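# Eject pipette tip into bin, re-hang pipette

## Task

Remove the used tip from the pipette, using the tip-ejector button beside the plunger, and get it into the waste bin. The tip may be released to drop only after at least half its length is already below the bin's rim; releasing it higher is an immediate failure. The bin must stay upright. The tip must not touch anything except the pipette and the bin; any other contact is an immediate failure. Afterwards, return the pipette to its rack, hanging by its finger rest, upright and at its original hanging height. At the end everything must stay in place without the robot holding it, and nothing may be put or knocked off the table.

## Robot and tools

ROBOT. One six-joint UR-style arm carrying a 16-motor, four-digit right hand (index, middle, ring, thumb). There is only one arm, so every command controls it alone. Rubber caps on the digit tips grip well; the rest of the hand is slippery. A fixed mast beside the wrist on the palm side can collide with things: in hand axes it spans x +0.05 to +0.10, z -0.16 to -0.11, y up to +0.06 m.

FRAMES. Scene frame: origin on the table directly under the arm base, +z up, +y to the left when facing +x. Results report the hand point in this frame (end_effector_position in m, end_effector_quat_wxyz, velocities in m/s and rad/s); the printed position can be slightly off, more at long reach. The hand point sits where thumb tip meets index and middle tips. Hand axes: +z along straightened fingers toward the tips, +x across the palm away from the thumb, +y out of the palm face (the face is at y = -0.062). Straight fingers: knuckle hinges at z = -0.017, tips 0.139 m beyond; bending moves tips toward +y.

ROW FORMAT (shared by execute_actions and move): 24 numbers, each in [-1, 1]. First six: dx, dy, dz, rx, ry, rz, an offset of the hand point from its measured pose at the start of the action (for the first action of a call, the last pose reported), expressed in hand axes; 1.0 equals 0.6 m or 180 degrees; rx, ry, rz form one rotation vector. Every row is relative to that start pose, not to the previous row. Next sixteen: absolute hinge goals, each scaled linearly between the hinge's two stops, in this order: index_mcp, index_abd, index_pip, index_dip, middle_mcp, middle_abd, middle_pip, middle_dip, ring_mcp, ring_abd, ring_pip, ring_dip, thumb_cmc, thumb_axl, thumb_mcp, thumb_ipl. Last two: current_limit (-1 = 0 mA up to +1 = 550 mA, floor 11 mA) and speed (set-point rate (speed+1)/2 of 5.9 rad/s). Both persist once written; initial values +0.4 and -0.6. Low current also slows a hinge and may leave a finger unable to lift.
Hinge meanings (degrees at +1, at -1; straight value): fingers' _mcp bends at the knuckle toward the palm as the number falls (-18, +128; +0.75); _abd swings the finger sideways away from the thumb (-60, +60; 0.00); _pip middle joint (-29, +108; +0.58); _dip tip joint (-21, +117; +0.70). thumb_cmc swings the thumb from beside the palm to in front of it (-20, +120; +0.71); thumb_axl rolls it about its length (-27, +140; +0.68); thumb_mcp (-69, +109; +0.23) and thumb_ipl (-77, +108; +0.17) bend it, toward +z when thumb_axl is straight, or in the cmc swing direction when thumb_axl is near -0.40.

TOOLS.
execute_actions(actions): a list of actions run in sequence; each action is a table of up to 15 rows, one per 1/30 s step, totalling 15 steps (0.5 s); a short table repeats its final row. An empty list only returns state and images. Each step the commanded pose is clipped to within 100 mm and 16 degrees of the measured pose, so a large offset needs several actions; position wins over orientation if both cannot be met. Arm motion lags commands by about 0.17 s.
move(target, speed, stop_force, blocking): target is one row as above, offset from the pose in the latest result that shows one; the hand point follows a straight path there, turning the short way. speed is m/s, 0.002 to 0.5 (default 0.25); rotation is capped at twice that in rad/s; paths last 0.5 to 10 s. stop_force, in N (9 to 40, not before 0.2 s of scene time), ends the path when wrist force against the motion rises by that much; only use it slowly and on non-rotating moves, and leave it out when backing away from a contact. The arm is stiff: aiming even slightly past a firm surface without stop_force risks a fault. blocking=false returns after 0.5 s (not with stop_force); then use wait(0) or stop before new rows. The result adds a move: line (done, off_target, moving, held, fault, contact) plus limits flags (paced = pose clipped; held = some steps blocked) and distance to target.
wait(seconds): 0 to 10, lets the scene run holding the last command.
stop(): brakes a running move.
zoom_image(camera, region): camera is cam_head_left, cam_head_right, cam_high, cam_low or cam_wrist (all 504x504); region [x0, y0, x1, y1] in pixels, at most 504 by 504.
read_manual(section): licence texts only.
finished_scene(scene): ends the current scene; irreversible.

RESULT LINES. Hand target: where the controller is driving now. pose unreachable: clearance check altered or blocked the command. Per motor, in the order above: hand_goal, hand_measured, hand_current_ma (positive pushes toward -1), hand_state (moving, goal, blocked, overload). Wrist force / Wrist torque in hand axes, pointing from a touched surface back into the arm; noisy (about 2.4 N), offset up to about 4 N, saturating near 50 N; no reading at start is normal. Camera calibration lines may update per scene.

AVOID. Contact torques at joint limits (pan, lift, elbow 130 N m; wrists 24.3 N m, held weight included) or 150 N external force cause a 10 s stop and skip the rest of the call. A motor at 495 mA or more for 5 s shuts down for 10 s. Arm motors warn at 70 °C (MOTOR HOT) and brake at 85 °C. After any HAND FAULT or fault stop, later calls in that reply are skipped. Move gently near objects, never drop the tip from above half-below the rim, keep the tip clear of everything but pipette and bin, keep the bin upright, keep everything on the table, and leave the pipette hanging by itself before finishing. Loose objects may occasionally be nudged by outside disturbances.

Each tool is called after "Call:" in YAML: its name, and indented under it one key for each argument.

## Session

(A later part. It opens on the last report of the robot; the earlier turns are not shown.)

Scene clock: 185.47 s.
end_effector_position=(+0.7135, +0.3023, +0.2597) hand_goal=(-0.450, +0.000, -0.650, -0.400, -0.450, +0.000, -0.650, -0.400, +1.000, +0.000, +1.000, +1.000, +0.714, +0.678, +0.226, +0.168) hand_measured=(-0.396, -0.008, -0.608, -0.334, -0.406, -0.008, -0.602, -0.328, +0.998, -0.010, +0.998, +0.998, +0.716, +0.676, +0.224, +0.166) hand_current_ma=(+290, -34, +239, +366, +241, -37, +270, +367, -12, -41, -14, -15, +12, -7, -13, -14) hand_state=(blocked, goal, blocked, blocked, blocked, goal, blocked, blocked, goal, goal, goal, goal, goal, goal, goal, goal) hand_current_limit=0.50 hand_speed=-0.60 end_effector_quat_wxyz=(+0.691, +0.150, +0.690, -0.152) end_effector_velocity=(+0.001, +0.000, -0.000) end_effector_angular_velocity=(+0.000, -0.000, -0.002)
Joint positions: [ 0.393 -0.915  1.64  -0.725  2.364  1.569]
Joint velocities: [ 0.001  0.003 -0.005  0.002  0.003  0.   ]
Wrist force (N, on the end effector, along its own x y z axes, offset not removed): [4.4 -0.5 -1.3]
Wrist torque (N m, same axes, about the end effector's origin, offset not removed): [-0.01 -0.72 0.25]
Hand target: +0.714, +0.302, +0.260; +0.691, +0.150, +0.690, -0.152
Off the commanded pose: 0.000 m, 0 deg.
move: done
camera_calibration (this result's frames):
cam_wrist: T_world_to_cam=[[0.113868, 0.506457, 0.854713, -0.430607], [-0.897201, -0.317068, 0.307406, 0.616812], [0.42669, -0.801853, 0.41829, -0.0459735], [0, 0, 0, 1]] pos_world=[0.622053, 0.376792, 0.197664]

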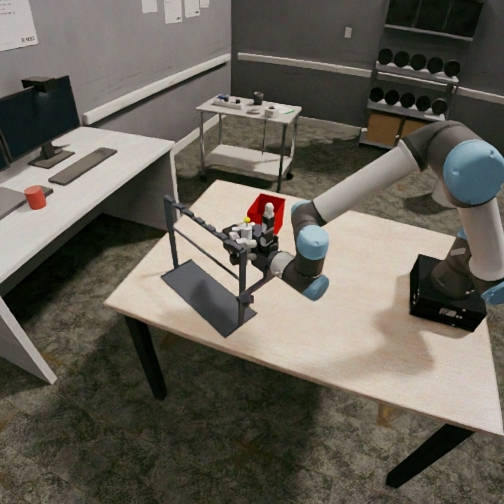

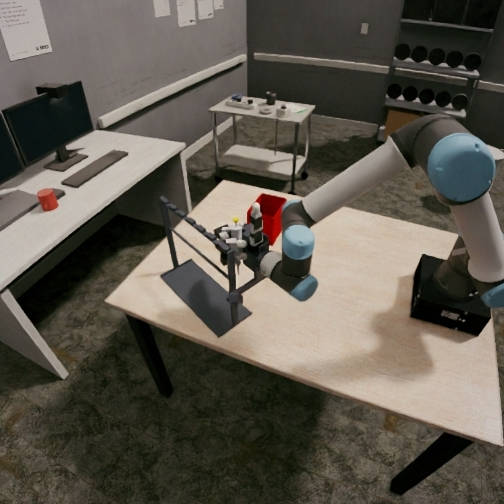

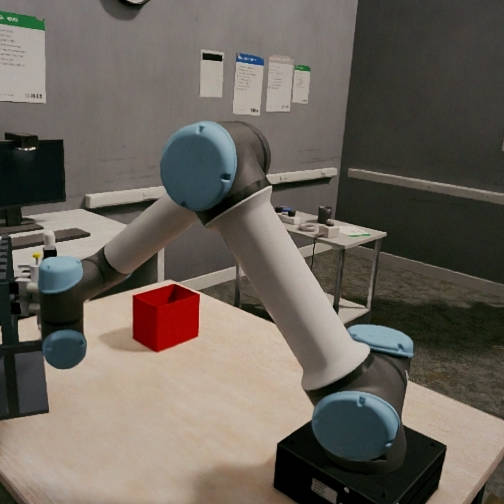

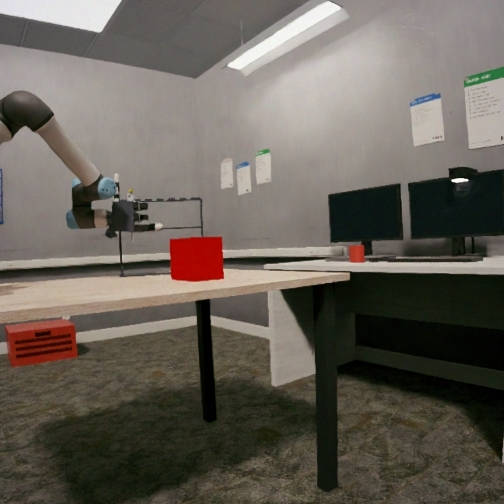

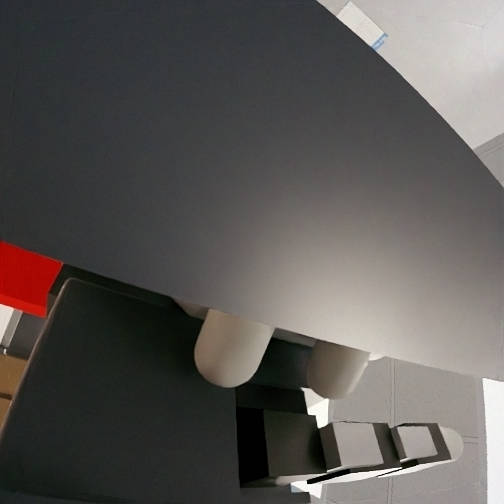

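Same view as the z'=0 case, rack unmoved. Continue straight.

Call:
move:
  target: [0,0.075,0,0,0,0,-0.45,0,-0.65,-0.4,-0.45,0,-0.65,-0.4,1,0,1,1,0.714,0.678,0.226,0.168,0.5,-0.6]
  speed: 0.03

Call:
zoom_image:
  camera: "cam_head_left"
  region: [190, 170, 310, 290]

Call:
zoom_image:
  camera: "cam_head_right"
  region: [180, 170, 300, 290]

Scene clock: 188.63 s.
end_effector_position=(+0.7322, +0.3430, +0.2596) hand_goal=(-0.450, +0.000, -0.650, -0.400, -0.450, +0.000, -0.650, -0.400, +1.000, +0.000, +1.000, +1.000, +0.714, +0.678, +0.226, +0.168) hand_measured=(-0.396, -0.008, -0.608, -0.334, -0.406, -0.008, -0.602, -0.328, +0.998, -0.010, +0.998, +0.998, +0.716, +0.676, +0.224, +0.166) hand_current_ma=(+290, -34, +239, +366, +241, -37, +270, +367, -12, -41, -14, -15, +12, -7, -13, -14) hand_state=(blocked, goal, blocked, blocked, blocked, goal, blocked, blocked, goal, goal, goal, goal, goal, goal, goal, goal) hand_current_limit=0.50 hand_speed=-0.60 end_effector_quat_wxyz=(+0.691, +0.150, +0.690, -0.152) end_effector_velocity=(+0.001, +0.002, +0.000) end_effector_angular_velocity=(+0.000, -0.000, -0.000)
Joint positions: [ 0.446 -0.842  1.503 -0.66   2.417  1.569]
Joint velocities: [ 0.002  0.003 -0.006  0.003  0.002  0.   ]
Wrist force (N, on the end effector, along its own x y z axes, offset not removed): [2.6 4.1 1.1]
Wrist torque (N m, same axes, about the end effector's origin, offset not removed): [0.45 -0.57 0.06]
Hand target: +0.732, +0.343, +0.260; +0.691, +0.150, +0.690, -0.152
Off the commanded pose: 0.000 m, 0 deg.
move: done
camera_calibration (this result's frames):
cam_wrist: T_world_to_cam=[[0.113864, 0.50658, 0.854641, -0.453291], [-0.897193, -0.317041, 0.307456, 0.646514], [0.426707, -0.801787, 0.4184, -0.0212707], [0, 0, 0, 1]] pos_world=[0.640738, 0.417545, 0.197526]

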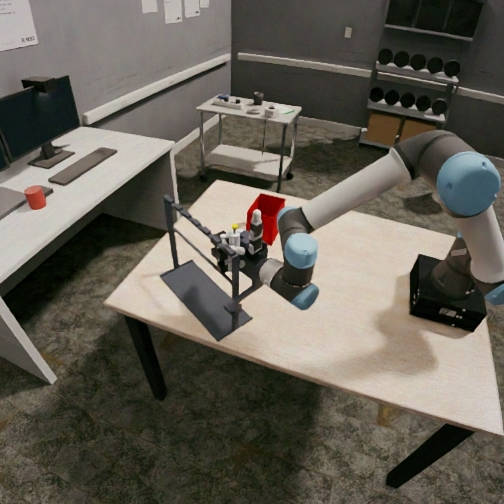

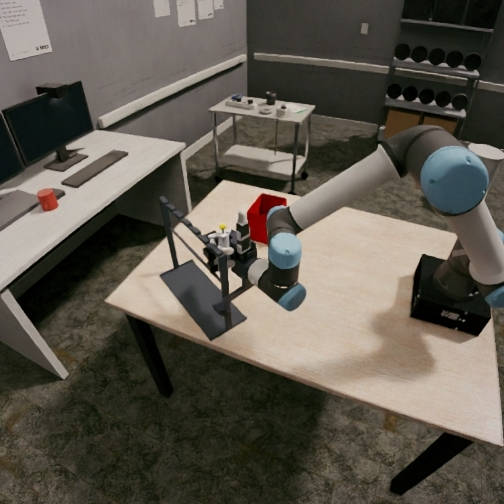

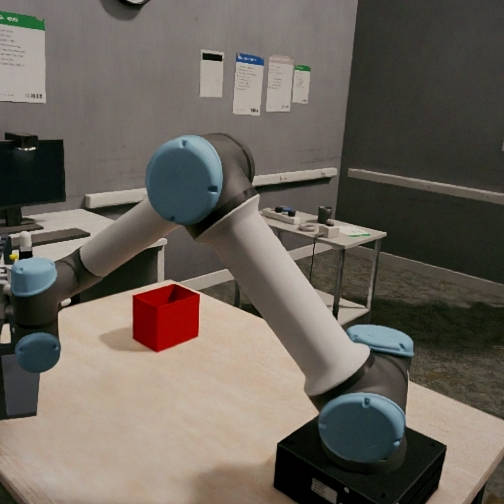

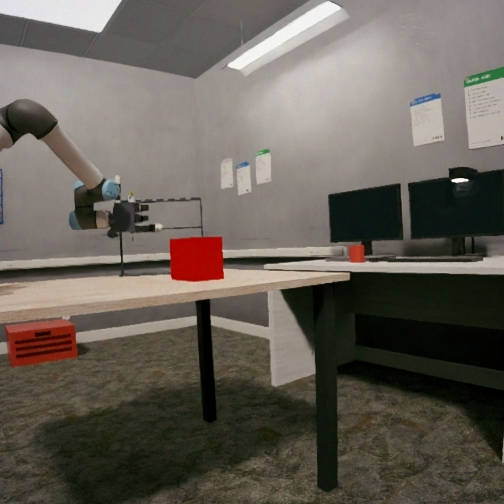

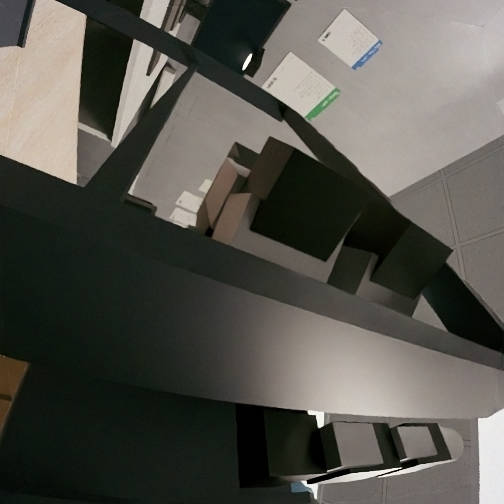

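Region (190, 170, 310, 290) of cam_head_left's 504x504 image, scaled by 4.200, with more detail than that image has.

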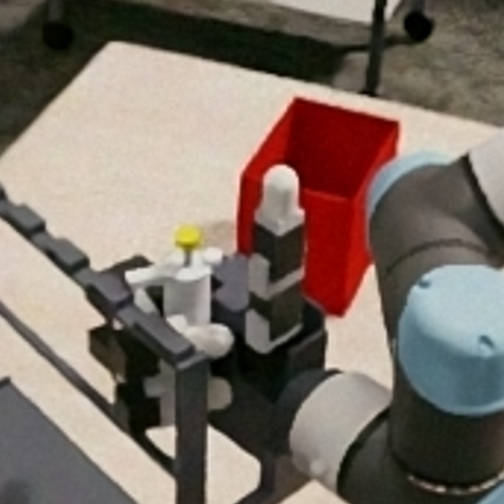

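Region (180, 170, 300, 290) of cam_head_right's 504x504 image, scaled by 4.200, with more detail than that image has.

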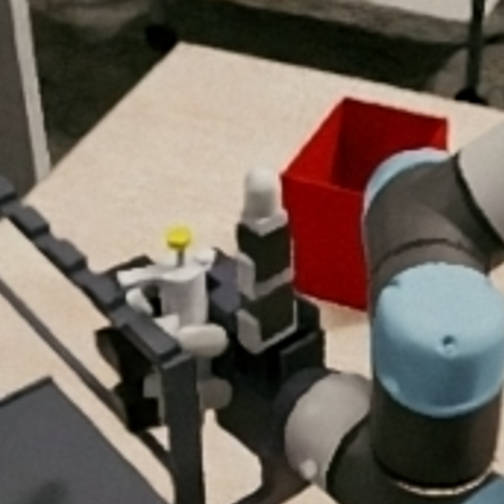

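Call:
move:
  target: [0,0.04,-0.0247,-0.111,0,0,-0.45,0,-0.65,-0.4,-0.45,0,-0.65,-0.4,1,0,1,1,0.714,0.678,0.226,0.168,0.5,-0.6]
  speed: 0.03

Call:
zoom_image:
  camera: "cam_head_left"
  region: [190, 170, 310, 290]

Call:
zoom_image:
  camera: "cam_head_right"
  region: [180, 170, 300, 290]

Scene clock: 199.47 s.
end_effector_position=(+0.7288, +0.3709, +0.2595) hand_goal=(-0.450, +0.000, -0.650, -0.400, -0.450, +0.000, -0.650, -0.400, +1.000, +0.000, +1.000, +1.000, +0.714, +0.678, +0.226, +0.168) hand_measured=(-0.396, -0.008, -0.608, -0.334, -0.406, -0.008, -0.602, -0.328, +0.998, -0.010, +0.998, +0.998, +0.716, +0.676, +0.224, +0.166) hand_current_ma=(+290, -33, +239, +366, +241, -37, +270, +367, -12, -41, -14, -15, +12, -7, -13, -14) hand_state=(blocked, goal, blocked, blocked, blocked, goal, blocked, blocked, goal, goal, goal, goal, goal, goal, goal, goal) hand_current_limit=0.50 hand_speed=-0.60 end_effector_quat_wxyz=(+0.707, +0.029, +0.706, -0.030) end_effector_velocity=(-0.000, +0.001, -0.001) end_effector_angular_velocity=(-0.000, +0.001, +0.008)
Joint positions: [ 0.352 -0.894  1.601 -0.706  1.975  1.57 ]
Joint velocities: [-0.002  0.     0.001 -0.001 -0.011  0.   ]
Wrist force (N, on the end effector, along its own x y z axes, offset not removed): [0.6 3.2 0.4]
Wrist torque (N m, same axes, about the end effector's origin, offset not removed): [0.35 -0.41 -0.03]
Hand target: +0.729, +0.371, +0.259; +0.707, +0.028, +0.706, -0.030
Off the commanded pose: 0.000 m, 0 deg.
move: done
camera_calibration (this result's frames):
cam_wrist: T_world_to_cam=[[-0.0647202, 0.515158, 0.854648, -0.339993], [-0.734909, -0.603981, 0.30841, 0.640255], [0.675071, -0.608128, 0.417684, -0.250045], [0, 0, 0, 1]] pos_world=[0.617323, 0.409792, 0.197553]

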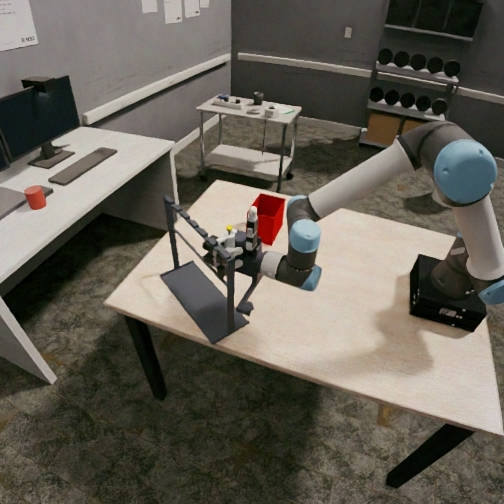

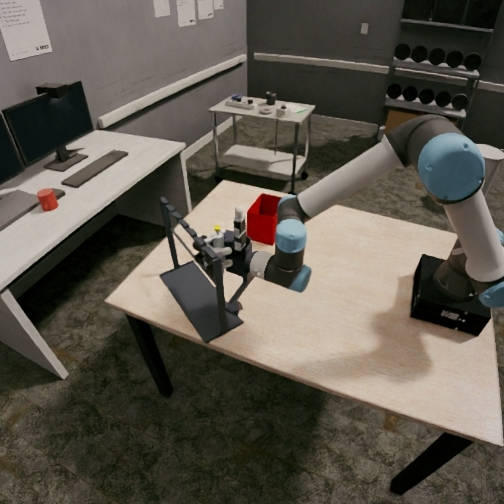

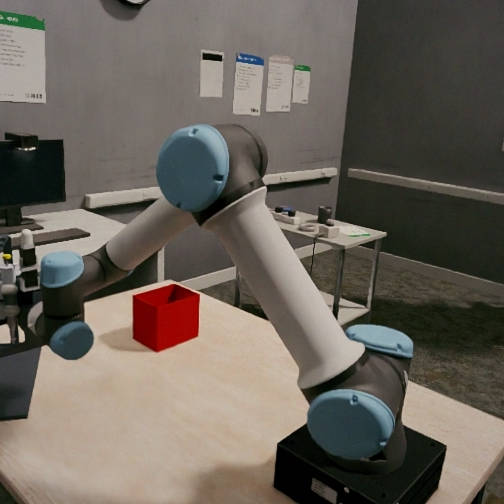

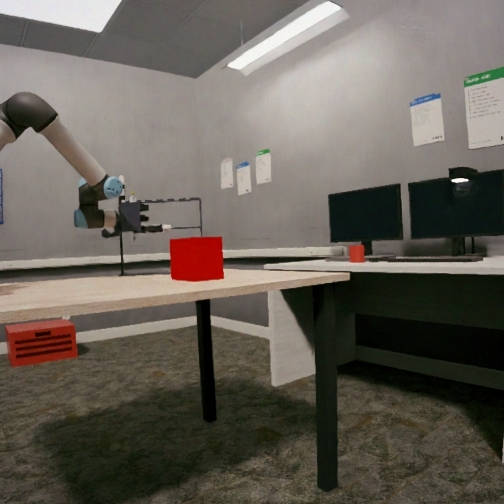

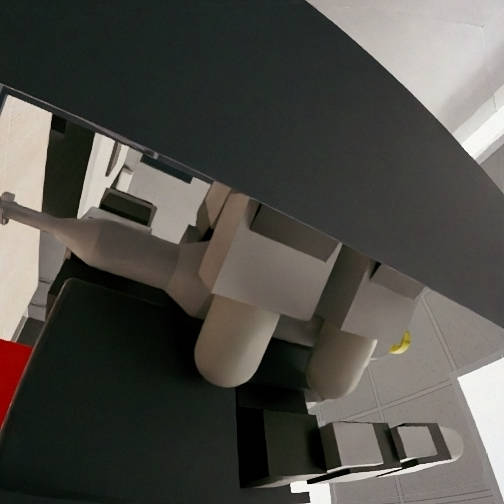

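Region (190, 170, 310, 290) of cam_head_left's 504x504 image, scaled by 4.200, with more detail than that image has.

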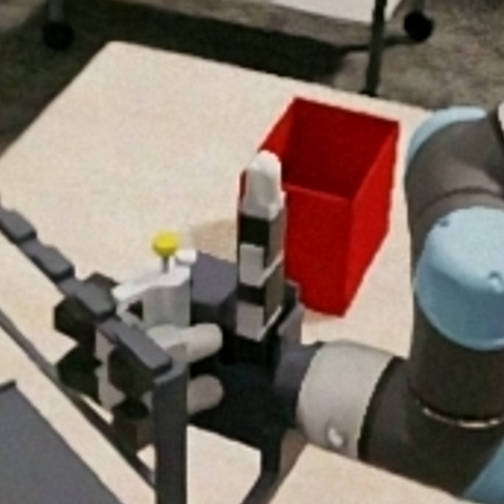

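Region (180, 170, 300, 290) of cam_head_right's 504x504 image, scaled by 4.200, with more detail than that image has.

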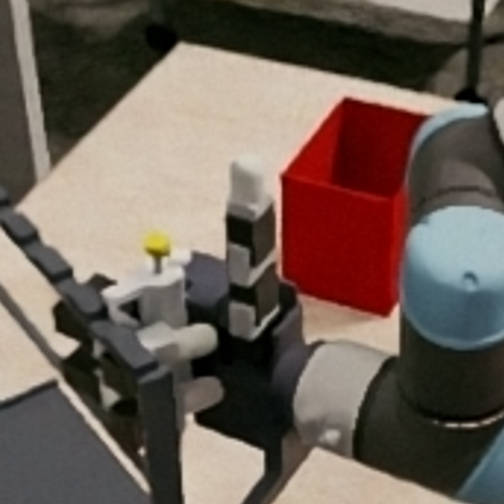

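Call:
move:
  target: [-0.011,-0.005,0,0,0,0,-0.45,0,-0.65,-0.4,-0.45,0,-0.65,-0.4,1,0,1,1,0.714,0.678,0.226,0.168,0.5,-0.6]
  speed: 0.02

Call:
move:
  target: [0,0.04,0,0,0,0,-0.45,0,-0.65,-0.4,-0.45,0,-0.65,-0.4,1,0,1,1,0.714,0.678,0.226,0.168,0.5,-0.6]
  speed: 0.02

Call:
zoom_image:
  camera: "cam_head_left"
  region: [190, 170, 310, 290]

Call:
zoom_image:
  camera: "cam_head_right"
  region: [180, 170, 300, 290]

Scene clock: 202.63 s.
end_effector_position=(+0.7285, +0.3680, +0.2659) hand_goal=(-0.450, +0.000, -0.650, -0.400, -0.450, +0.000, -0.650, -0.400, +1.000, +0.000, +1.000, +1.000, +0.714, +0.678, +0.226, +0.168) hand_measured=(-0.396, -0.008, -0.608, -0.334, -0.406, -0.008, -0.602, -0.328, +0.998, -0.010, +0.998, +0.998, +0.716, +0.676, +0.224, +0.166) hand_current_ma=(+290, -33, +239, +366, +241, -37, +270, +367, -12, -41, -14, -15, +12, -7, -13, -14) hand_state=(blocked, goal, blocked, blocked, blocked, goal, blocked, blocked, goal, goal, goal, goal, goal, goal, goal, goal) hand_current_limit=0.50 hand_speed=-0.60 end_effector_quat_wxyz=(+0.707, +0.029, +0.706, -0.030) end_effector_velocity=(-0.001, +0.000, +0.002) end_effector_angular_velocity=(-0.001, +0.000, +0.002)
Joint positions: [ 0.348 -0.907  1.604 -0.695  1.971  1.57 ]
Joint velocities: [ 0.    -0.003  0.     0.003 -0.001 -0.   ]
Wrist force (N, on the end effector, along its own x y z axes, offset not removed): [1.8 2.7 2.6]
Wrist torque (N m, same axes, about the end effector's origin, offset not removed): [0.07 -0.56 0.13]
Hand target: +0.729, +0.368, +0.266; +0.707, +0.029, +0.706, -0.030
Off the commanded pose: 0.000 m, 0 deg.
move: done
camera_calibration (this result's frames):
cam_wrist: T_world_to_cam=[[-0.0647339, 0.51515, 0.854652, -0.34403], [-0.734905, -0.603991, 0.308398, 0.636332], [0.675073, -0.608125, 0.417685, -0.254351], [0, 0, 0, 1]] pos_world=[0.617079, 0.406889, 0.204022]

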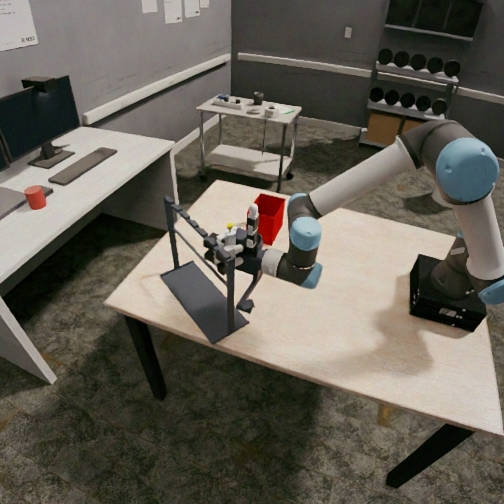

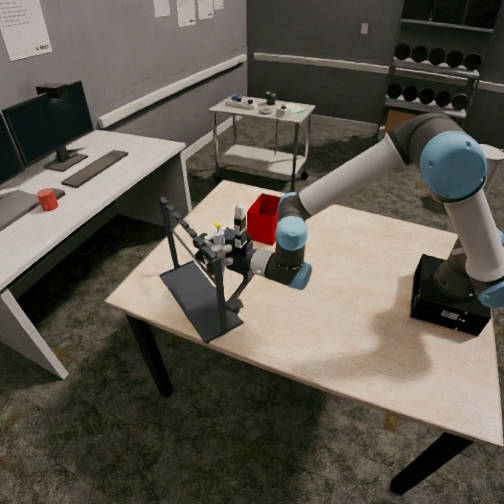

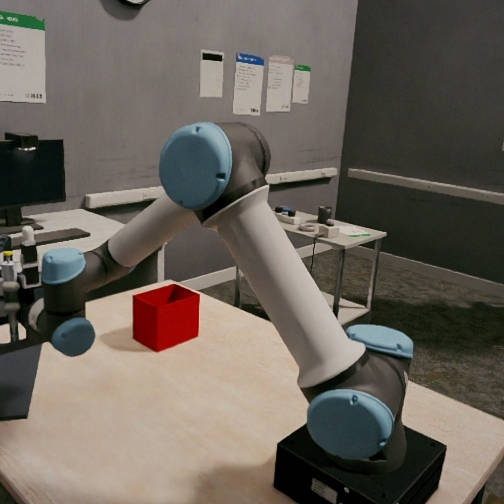

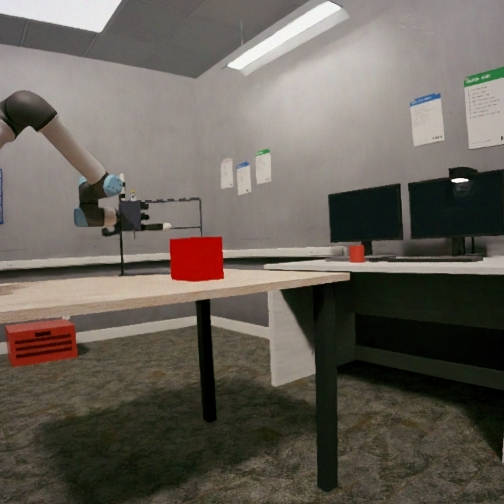

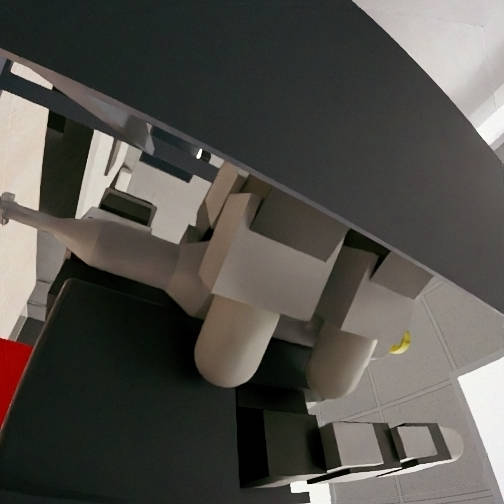

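Scene clock: 204.10 s.
end_effector_position=(+0.7305, +0.3918, +0.2658) hand_goal=(-0.450, +0.000, -0.650, -0.400, -0.450, +0.000, -0.650, -0.400, +1.000, +0.000, +1.000, +1.000, +0.714, +0.678, +0.226, +0.168) hand_measured=(-0.396, -0.008, -0.608, -0.334, -0.406, -0.008, -0.602, -0.328, +0.998, -0.010, +0.998, +0.998, +0.716, +0.676, +0.224, +0.166) hand_current_ma=(+290, -33, +239, +366, +241, -37, +270, +367, -12, -41, -14, -15, +12, -7, -13, -14) hand_state=(blocked, goal, blocked, blocked, blocked, goal, blocked, blocked, goal, goal, goal, goal, goal, goal, goal, goal) hand_current_limit=0.50 hand_speed=-0.60 end_effector_quat_wxyz=(+0.707, +0.028, +0.706, -0.030) end_effector_velocity=(+0.000, +0.001, -0.000) end_effector_angular_velocity=(-0.001, +0.001, -0.001)
Joint positions: [ 0.386 -0.88   1.553 -0.672  2.009  1.57 ]
Joint velocities: [ 0.002  0.002 -0.004  0.003  0.003 -0.   ]
Wrist force (N, on the end effector, along its own x y z axes, offset not removed): [-0.5 3.1 -1.3]
Wrist torque (N m, same axes, about the end effector's origin, offset not removed): [0.59 -0.20 -0.47]
Hand target: +0.731, +0.392, +0.266; +0.707, +0.028, +0.706, -0.030
Off the commanded pose: 0.000 m, 0 deg.
move: done
camera_calibration (this result's frames):
cam_wrist: T_world_to_cam=[[-0.0647544, 0.515182, 0.854631, -0.356079], [-0.734903, -0.603988, 0.308409, 0.652148], [0.675074, -0.6081, 0.41772, -0.241192], [0, 0, 0, 1]] pos_world=[0.61903, 0.430666, 0.203939]

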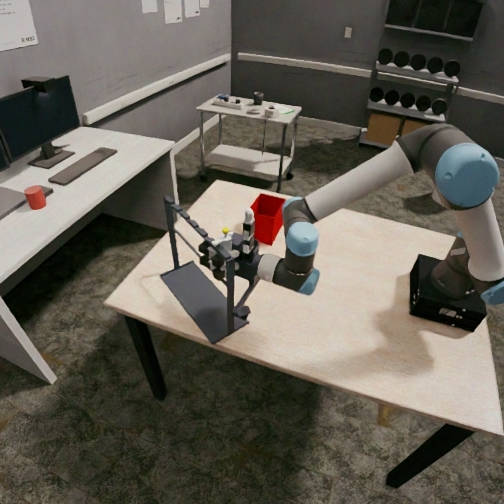

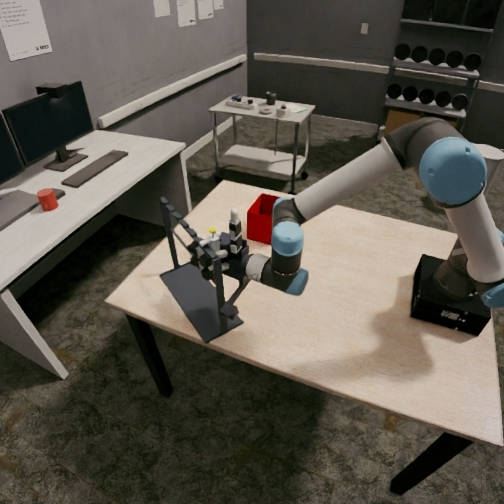

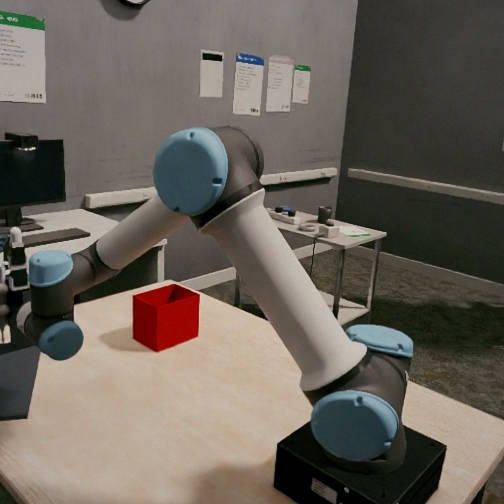

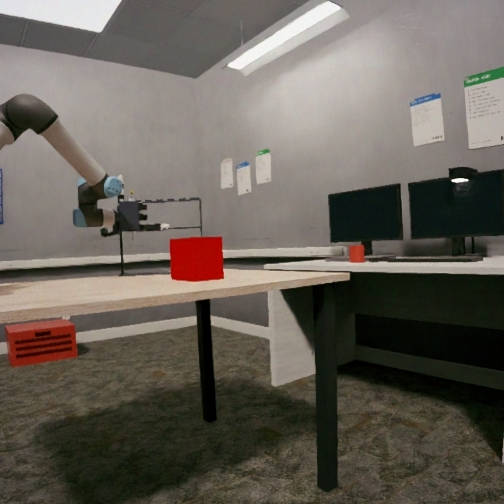

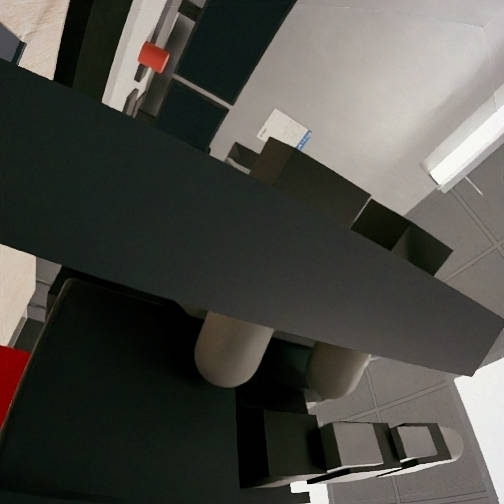

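Region (190, 170, 310, 290) of cam_head_left's 504x504 image, scaled by 4.200, with more detail than that image has.

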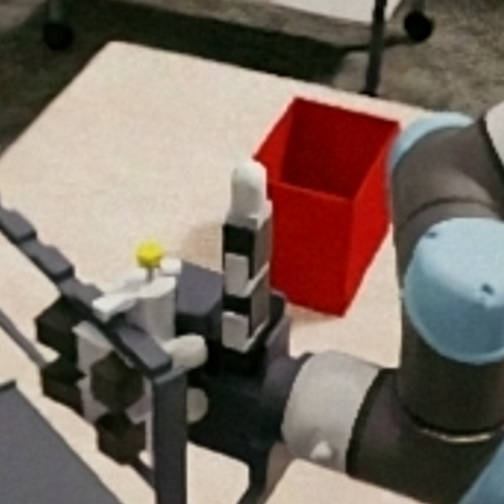

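Region (180, 170, 300, 290) of cam_head_right's 504x504 image, scaled by 4.200, with more detail than that image has.

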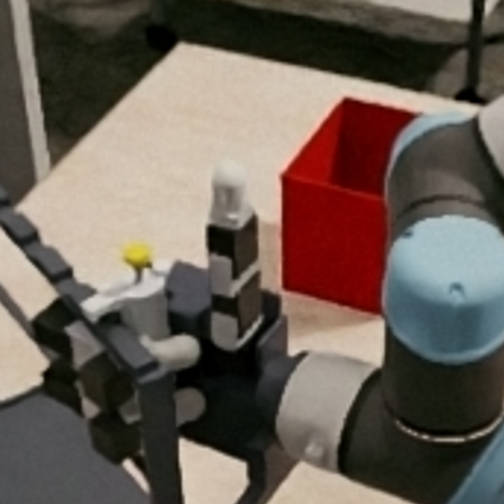

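Call:
move:
  target: [0.014,0.008,0,0,0,0,-0.45,0,-0.65,-0.4,-0.45,0,-0.65,-0.4,1,0,1,1,0.714,0.678,0.226,0.168,0.5,-0.6]
  speed: 0.01
  stop_force: 9

Call:
move:
  target: [0,0,0,0,0,0,0.754,0,0.576,0.696,0.754,0,0.576,0.696,1,0,1,1,0.714,0.678,0.226,0.168,0.5,-0.7]
  speed: 0.02

Call:
move:
  target: [0,-0.15,0,0,0,0,0.754,0,0.576,0.696,0.754,0,0.576,0.696,1,0,1,1,0.714,0.678,0.226,0.168,0.5,-0.7]
  speed: 0.06

Call:
zoom_image:
  camera: "cam_head_left"
  region: [160, 180, 300, 320]

Call:
zoom_image:
  camera: "cam_low"
  region: [100, 160, 240, 290]

Scene clock: 207.77 s.
end_effector_position=(+0.7309, +0.3965, +0.2575) hand_goal=(-0.450, +0.000, -0.650, -0.400, -0.450, +0.000, -0.650, -0.400, +1.000, +0.000, +1.000, +1.000, +0.714, +0.678, +0.226, +0.168) hand_measured=(-0.396, -0.008, -0.608, -0.334, -0.406, -0.008, -0.602, -0.328, +0.998, -0.010, +0.998, +0.998, +0.716, +0.676, +0.224, +0.166) hand_current_ma=(+290, -33, +239, +366, +241, -37, +270, +367, -12, -41, -14, -15, +12, -7, -13, -14) hand_state=(blocked, goal, blocked, blocked, blocked, goal, blocked, blocked, goal, goal, goal, goal, goal, goal, goal, goal) hand_current_limit=0.50 hand_speed=-0.60 end_effector_quat_wxyz=(+0.707, +0.028, +0.706, -0.030) end_effector_velocity=(+0.000, +0.000, -0.001) end_effector_angular_velocity=(-0.000, -0.000, -0.000)
Joint positions: [ 0.393 -0.862  1.547 -0.683  2.016  1.57 ]
Joint velocities: [ 0.001  0.003 -0.001 -0.002  0.001 -0.   ]
Wrist force (N, on the end effector, along its own x y z axes, offset not removed): [2.2 -1.2 -3.2]
Wrist torque (N m, same axes, about the end effector's origin, offset not removed): [0.13 -0.41 -0.20]
Hand target: +0.731, +0.397, +0.257; +0.707, +0.028, +0.706, -0.030
Off the commanded pose: 0.000 m, 0 deg.
move: done
camera_calibration (this result's frames):
cam_wrist: T_world_to_cam=[[-0.0647538, 0.515179, 0.854633, -0.351364], [-0.7349, -0.603991, 0.308408, 0.657844], [0.675076, -0.6081, 0.417716, -0.235121], [0, 0, 0, 1]] pos_world=[0.619422, 0.43537, 0.195617]

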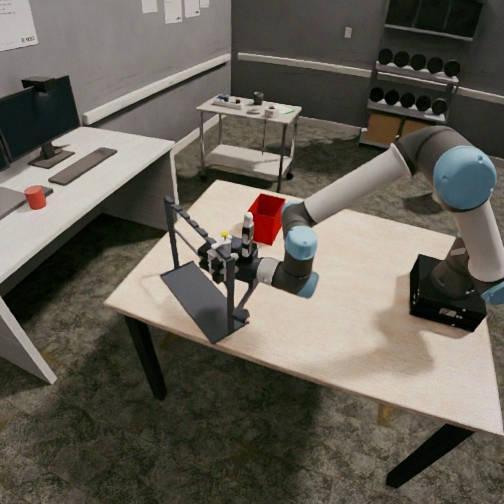

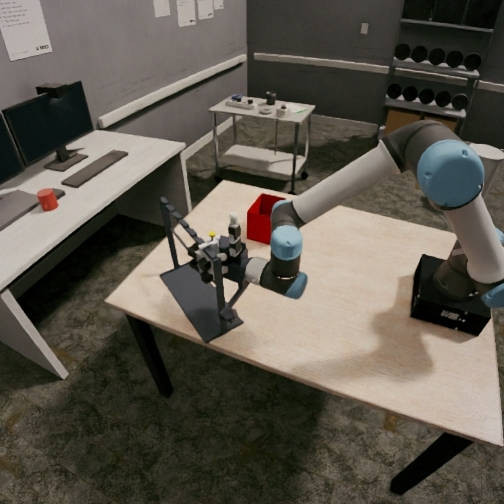

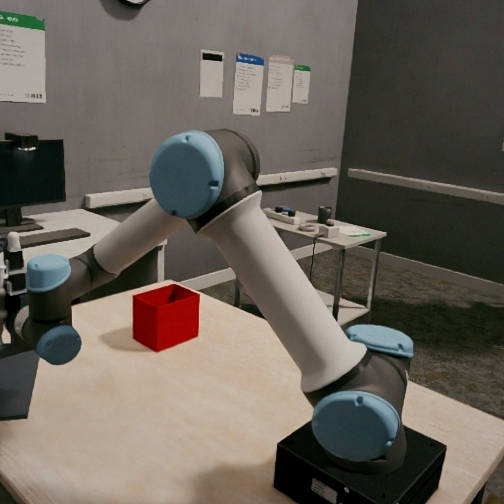

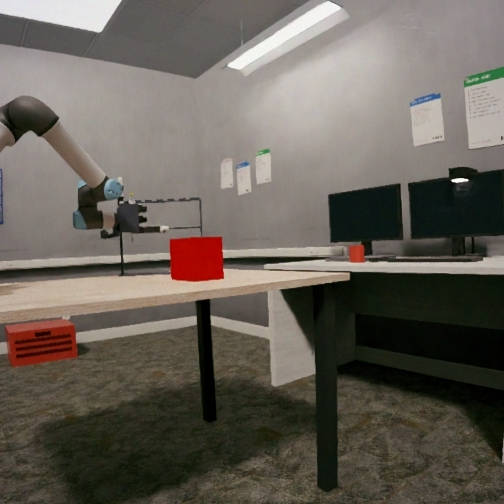

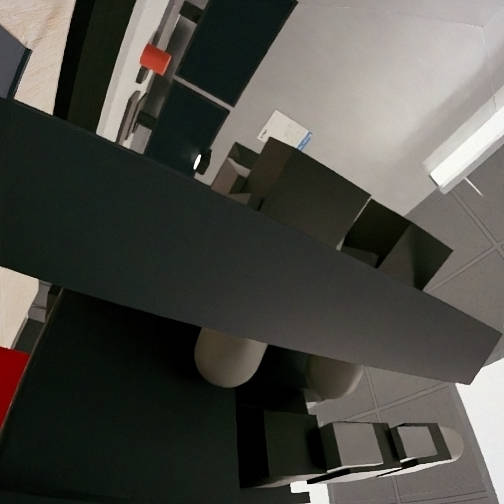

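Scene clock: 209.77 s.
end_effector_position=(+0.7309, +0.3965, +0.2575) hand_goal=(+0.754, +0.000, +0.576, +0.696, +0.754, +0.000, +0.576, +0.696, +1.000, +0.000, +1.000, +1.000, +0.714, +0.678, +0.226, +0.168) hand_measured=(+0.752, -0.006, +0.574, +0.694, +0.752, -0.006, +0.574, +0.692, +0.998, -0.010, +0.998, +0.998, +0.716, +0.676, +0.224, +0.166) hand_current_ma=(-14, -32, -13, -14, -13, -33, -13, -15, -12, -41, -13, -15, +12, -7, -13, -14) hand_state=(goal, goal, goal, goal, goal, goal, goal, goal, goal, goal, goal, goal, goal, goal, goal, goal) hand_current_limit=0.50 hand_speed=-0.70 end_effector_quat_wxyz=(+0.707, +0.028, +0.706, -0.030) end_effector_velocity=(+0.000, -0.001, +0.000) end_effector_angular_velocity=(-0.002, +0.000, -0.002)
Joint positions: [ 0.393 -0.862  1.547 -0.683  2.016  1.57 ]
Joint velocities: [-0.001 -0.001  0.     0.     0.    -0.002]
Wrist force (N, on the end effector, along its own x y z axes, offset not removed): [2.7 -1.2 1.0]
Wrist torque (N m, same axes, about the end effector's origin, offset not removed): [-0.25 -0.51 0.20]
Hand target: +0.731, +0.397, +0.258; +0.707, +0.028, +0.706, -0.030
Off the commanded pose: 0.000 m, 0 deg.
move: done
camera_calibration (this result's frames):
cam_wrist: T_world_to_cam=[[-0.0647737, 0.515171, 0.854636, -0.35136], [-0.734909, -0.603993, 0.308385, 0.65786], [0.675065, -0.608105, 0.417727, -0.235125], [0, 0, 0, 1]] pos_world=[0.619433, 0.435372, 0.195629]

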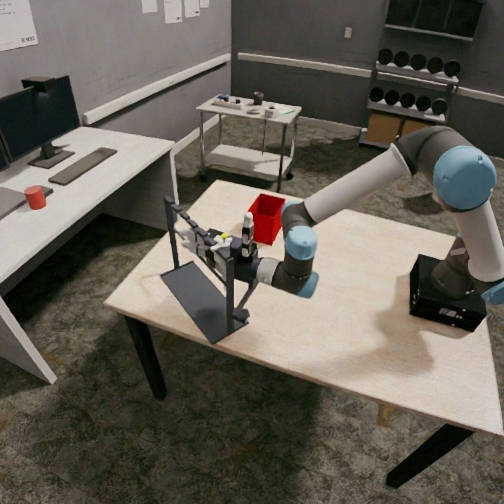

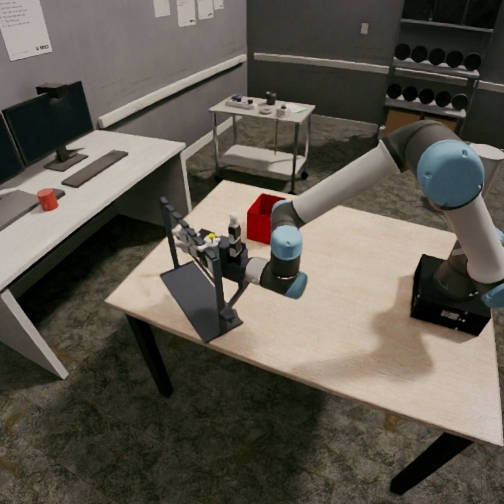

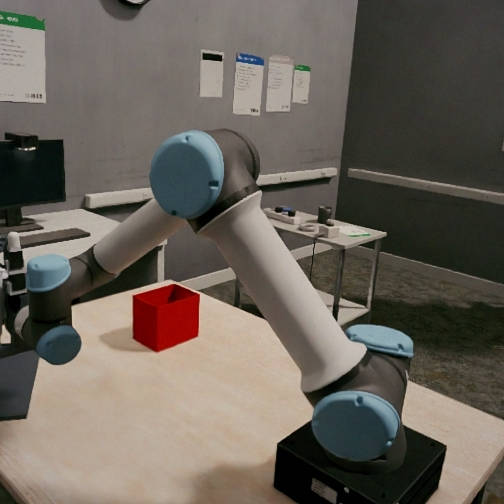

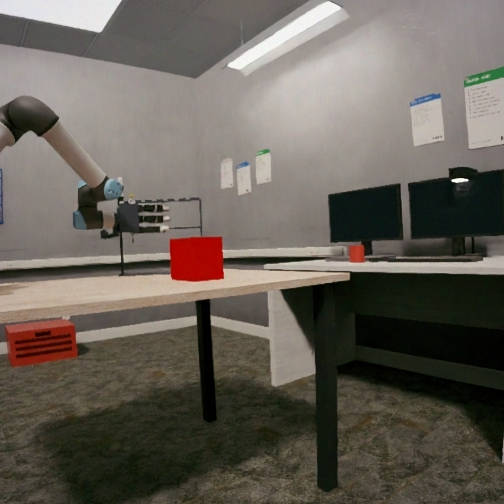

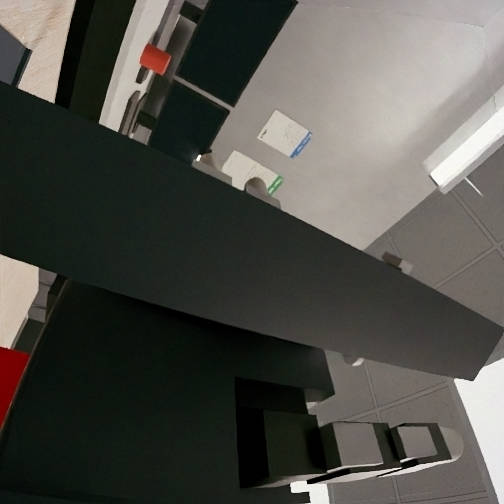

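Scene clock: 211.63 s.
end_effector_position=(+0.7235, +0.3069, +0.2578) hand_goal=(+0.754, +0.000, +0.576, +0.696, +0.754, +0.000, +0.576, +0.696, +1.000, +0.000, +1.000, +1.000, +0.714, +0.678, +0.226, +0.168) hand_measured=(+0.752, -0.006, +0.574, +0.694, +0.752, -0.006, +0.574, +0.692, +0.998, -0.010, +0.998, +0.998, +0.716, +0.676, +0.224, +0.166) hand_current_ma=(-13, -32, -13, -14, -12, -33, -13, -15, -12, -41, -13, -15, +12, -7, -13, -14) hand_state=(goal, goal, goal, goal, goal, goal, goal, goal, goal, goal, goal, goal, goal, goal, goal, goal) hand_current_limit=0.50 hand_speed=-0.70 end_effector_quat_wxyz=(+0.707, +0.029, +0.706, -0.030) end_effector_velocity=(+0.000, -0.002, -0.000) end_effector_angular_velocity=(+0.000, -0.000, -0.001)
Joint positions: [ 0.242 -0.956  1.722 -0.766  1.865  1.57 ]
Joint velocities: [-0.004 -0.001  0.003 -0.002 -0.003  0.   ]
Wrist force (N, on the end effector, along its own x y z axes, offset not removed): [1.9 2.2 -2.6]
Wrist torque (N m, same axes, about the end effector's origin, offset not removed): [0.58 -0.57 0.05]
Hand target: +0.724, +0.307, +0.258; +0.707, +0.029, +0.706, -0.030
Off the commanded pose: 0.000 m, 0 deg.
move: done
camera_calibration (this result's frames):
cam_wrist: T_world_to_cam=[[-0.0647391, 0.514976, 0.854756, -0.305927], [-0.73491, -0.604051, 0.308269, 0.598279], [0.675068, -0.608211, 0.417567, -0.284695], [0, 0, 0, 1]] pos_world=[0.612064, 0.345782, 0.195941]

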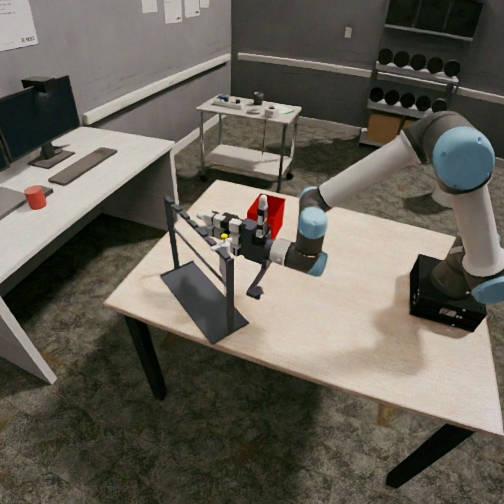

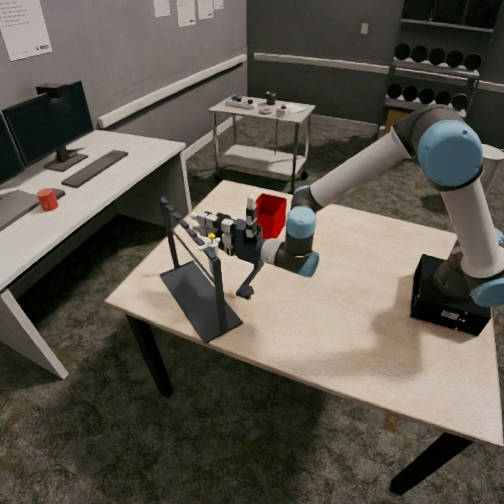

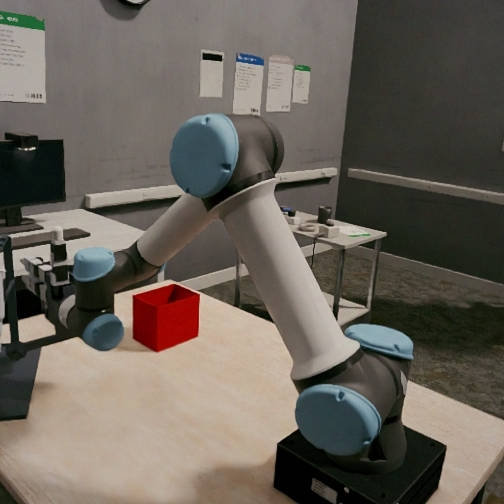

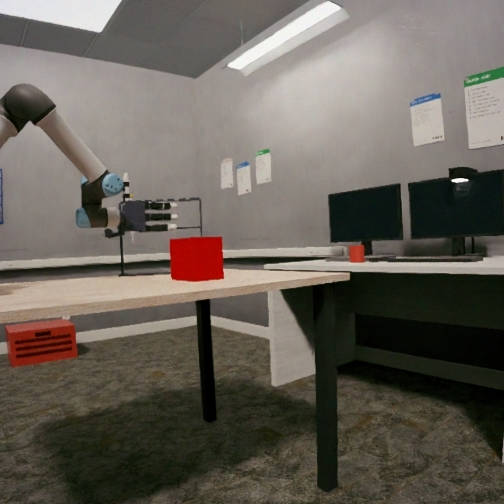

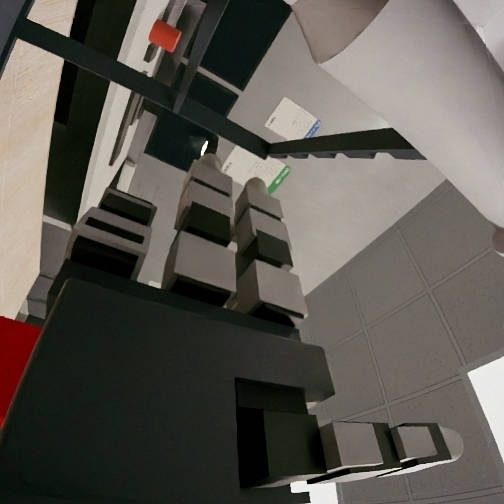

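Region (160, 180, 300, 320) of cam_head_left's 504x504 image, scaled by 3.600, with more detail than that image has.

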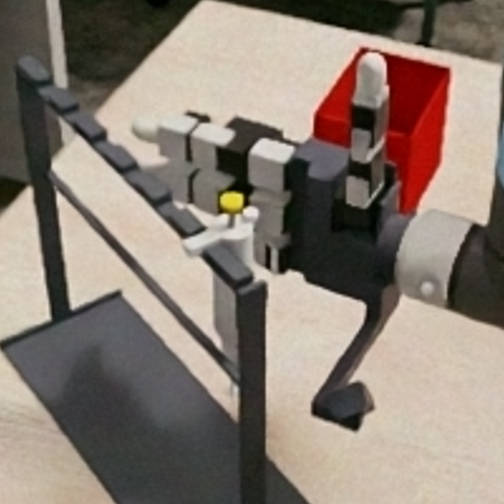

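Region (100, 160, 240, 290) of cam_low's 504x504 image, scaled by 3.600, with more detail than that image has; it fills the top 468 rows of this view, and the rest is white.

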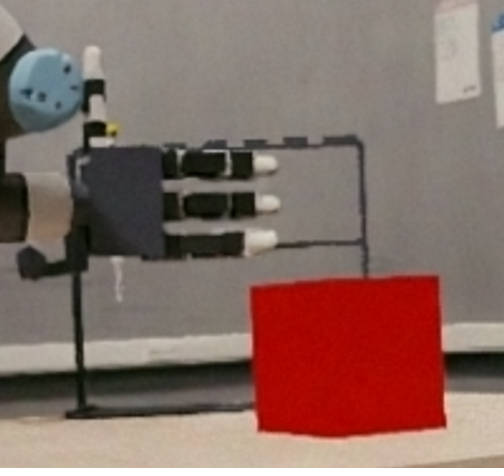

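Hung in the notch.

Call:
finished_scene:
  scene: 1

The scene is finished: the task was done.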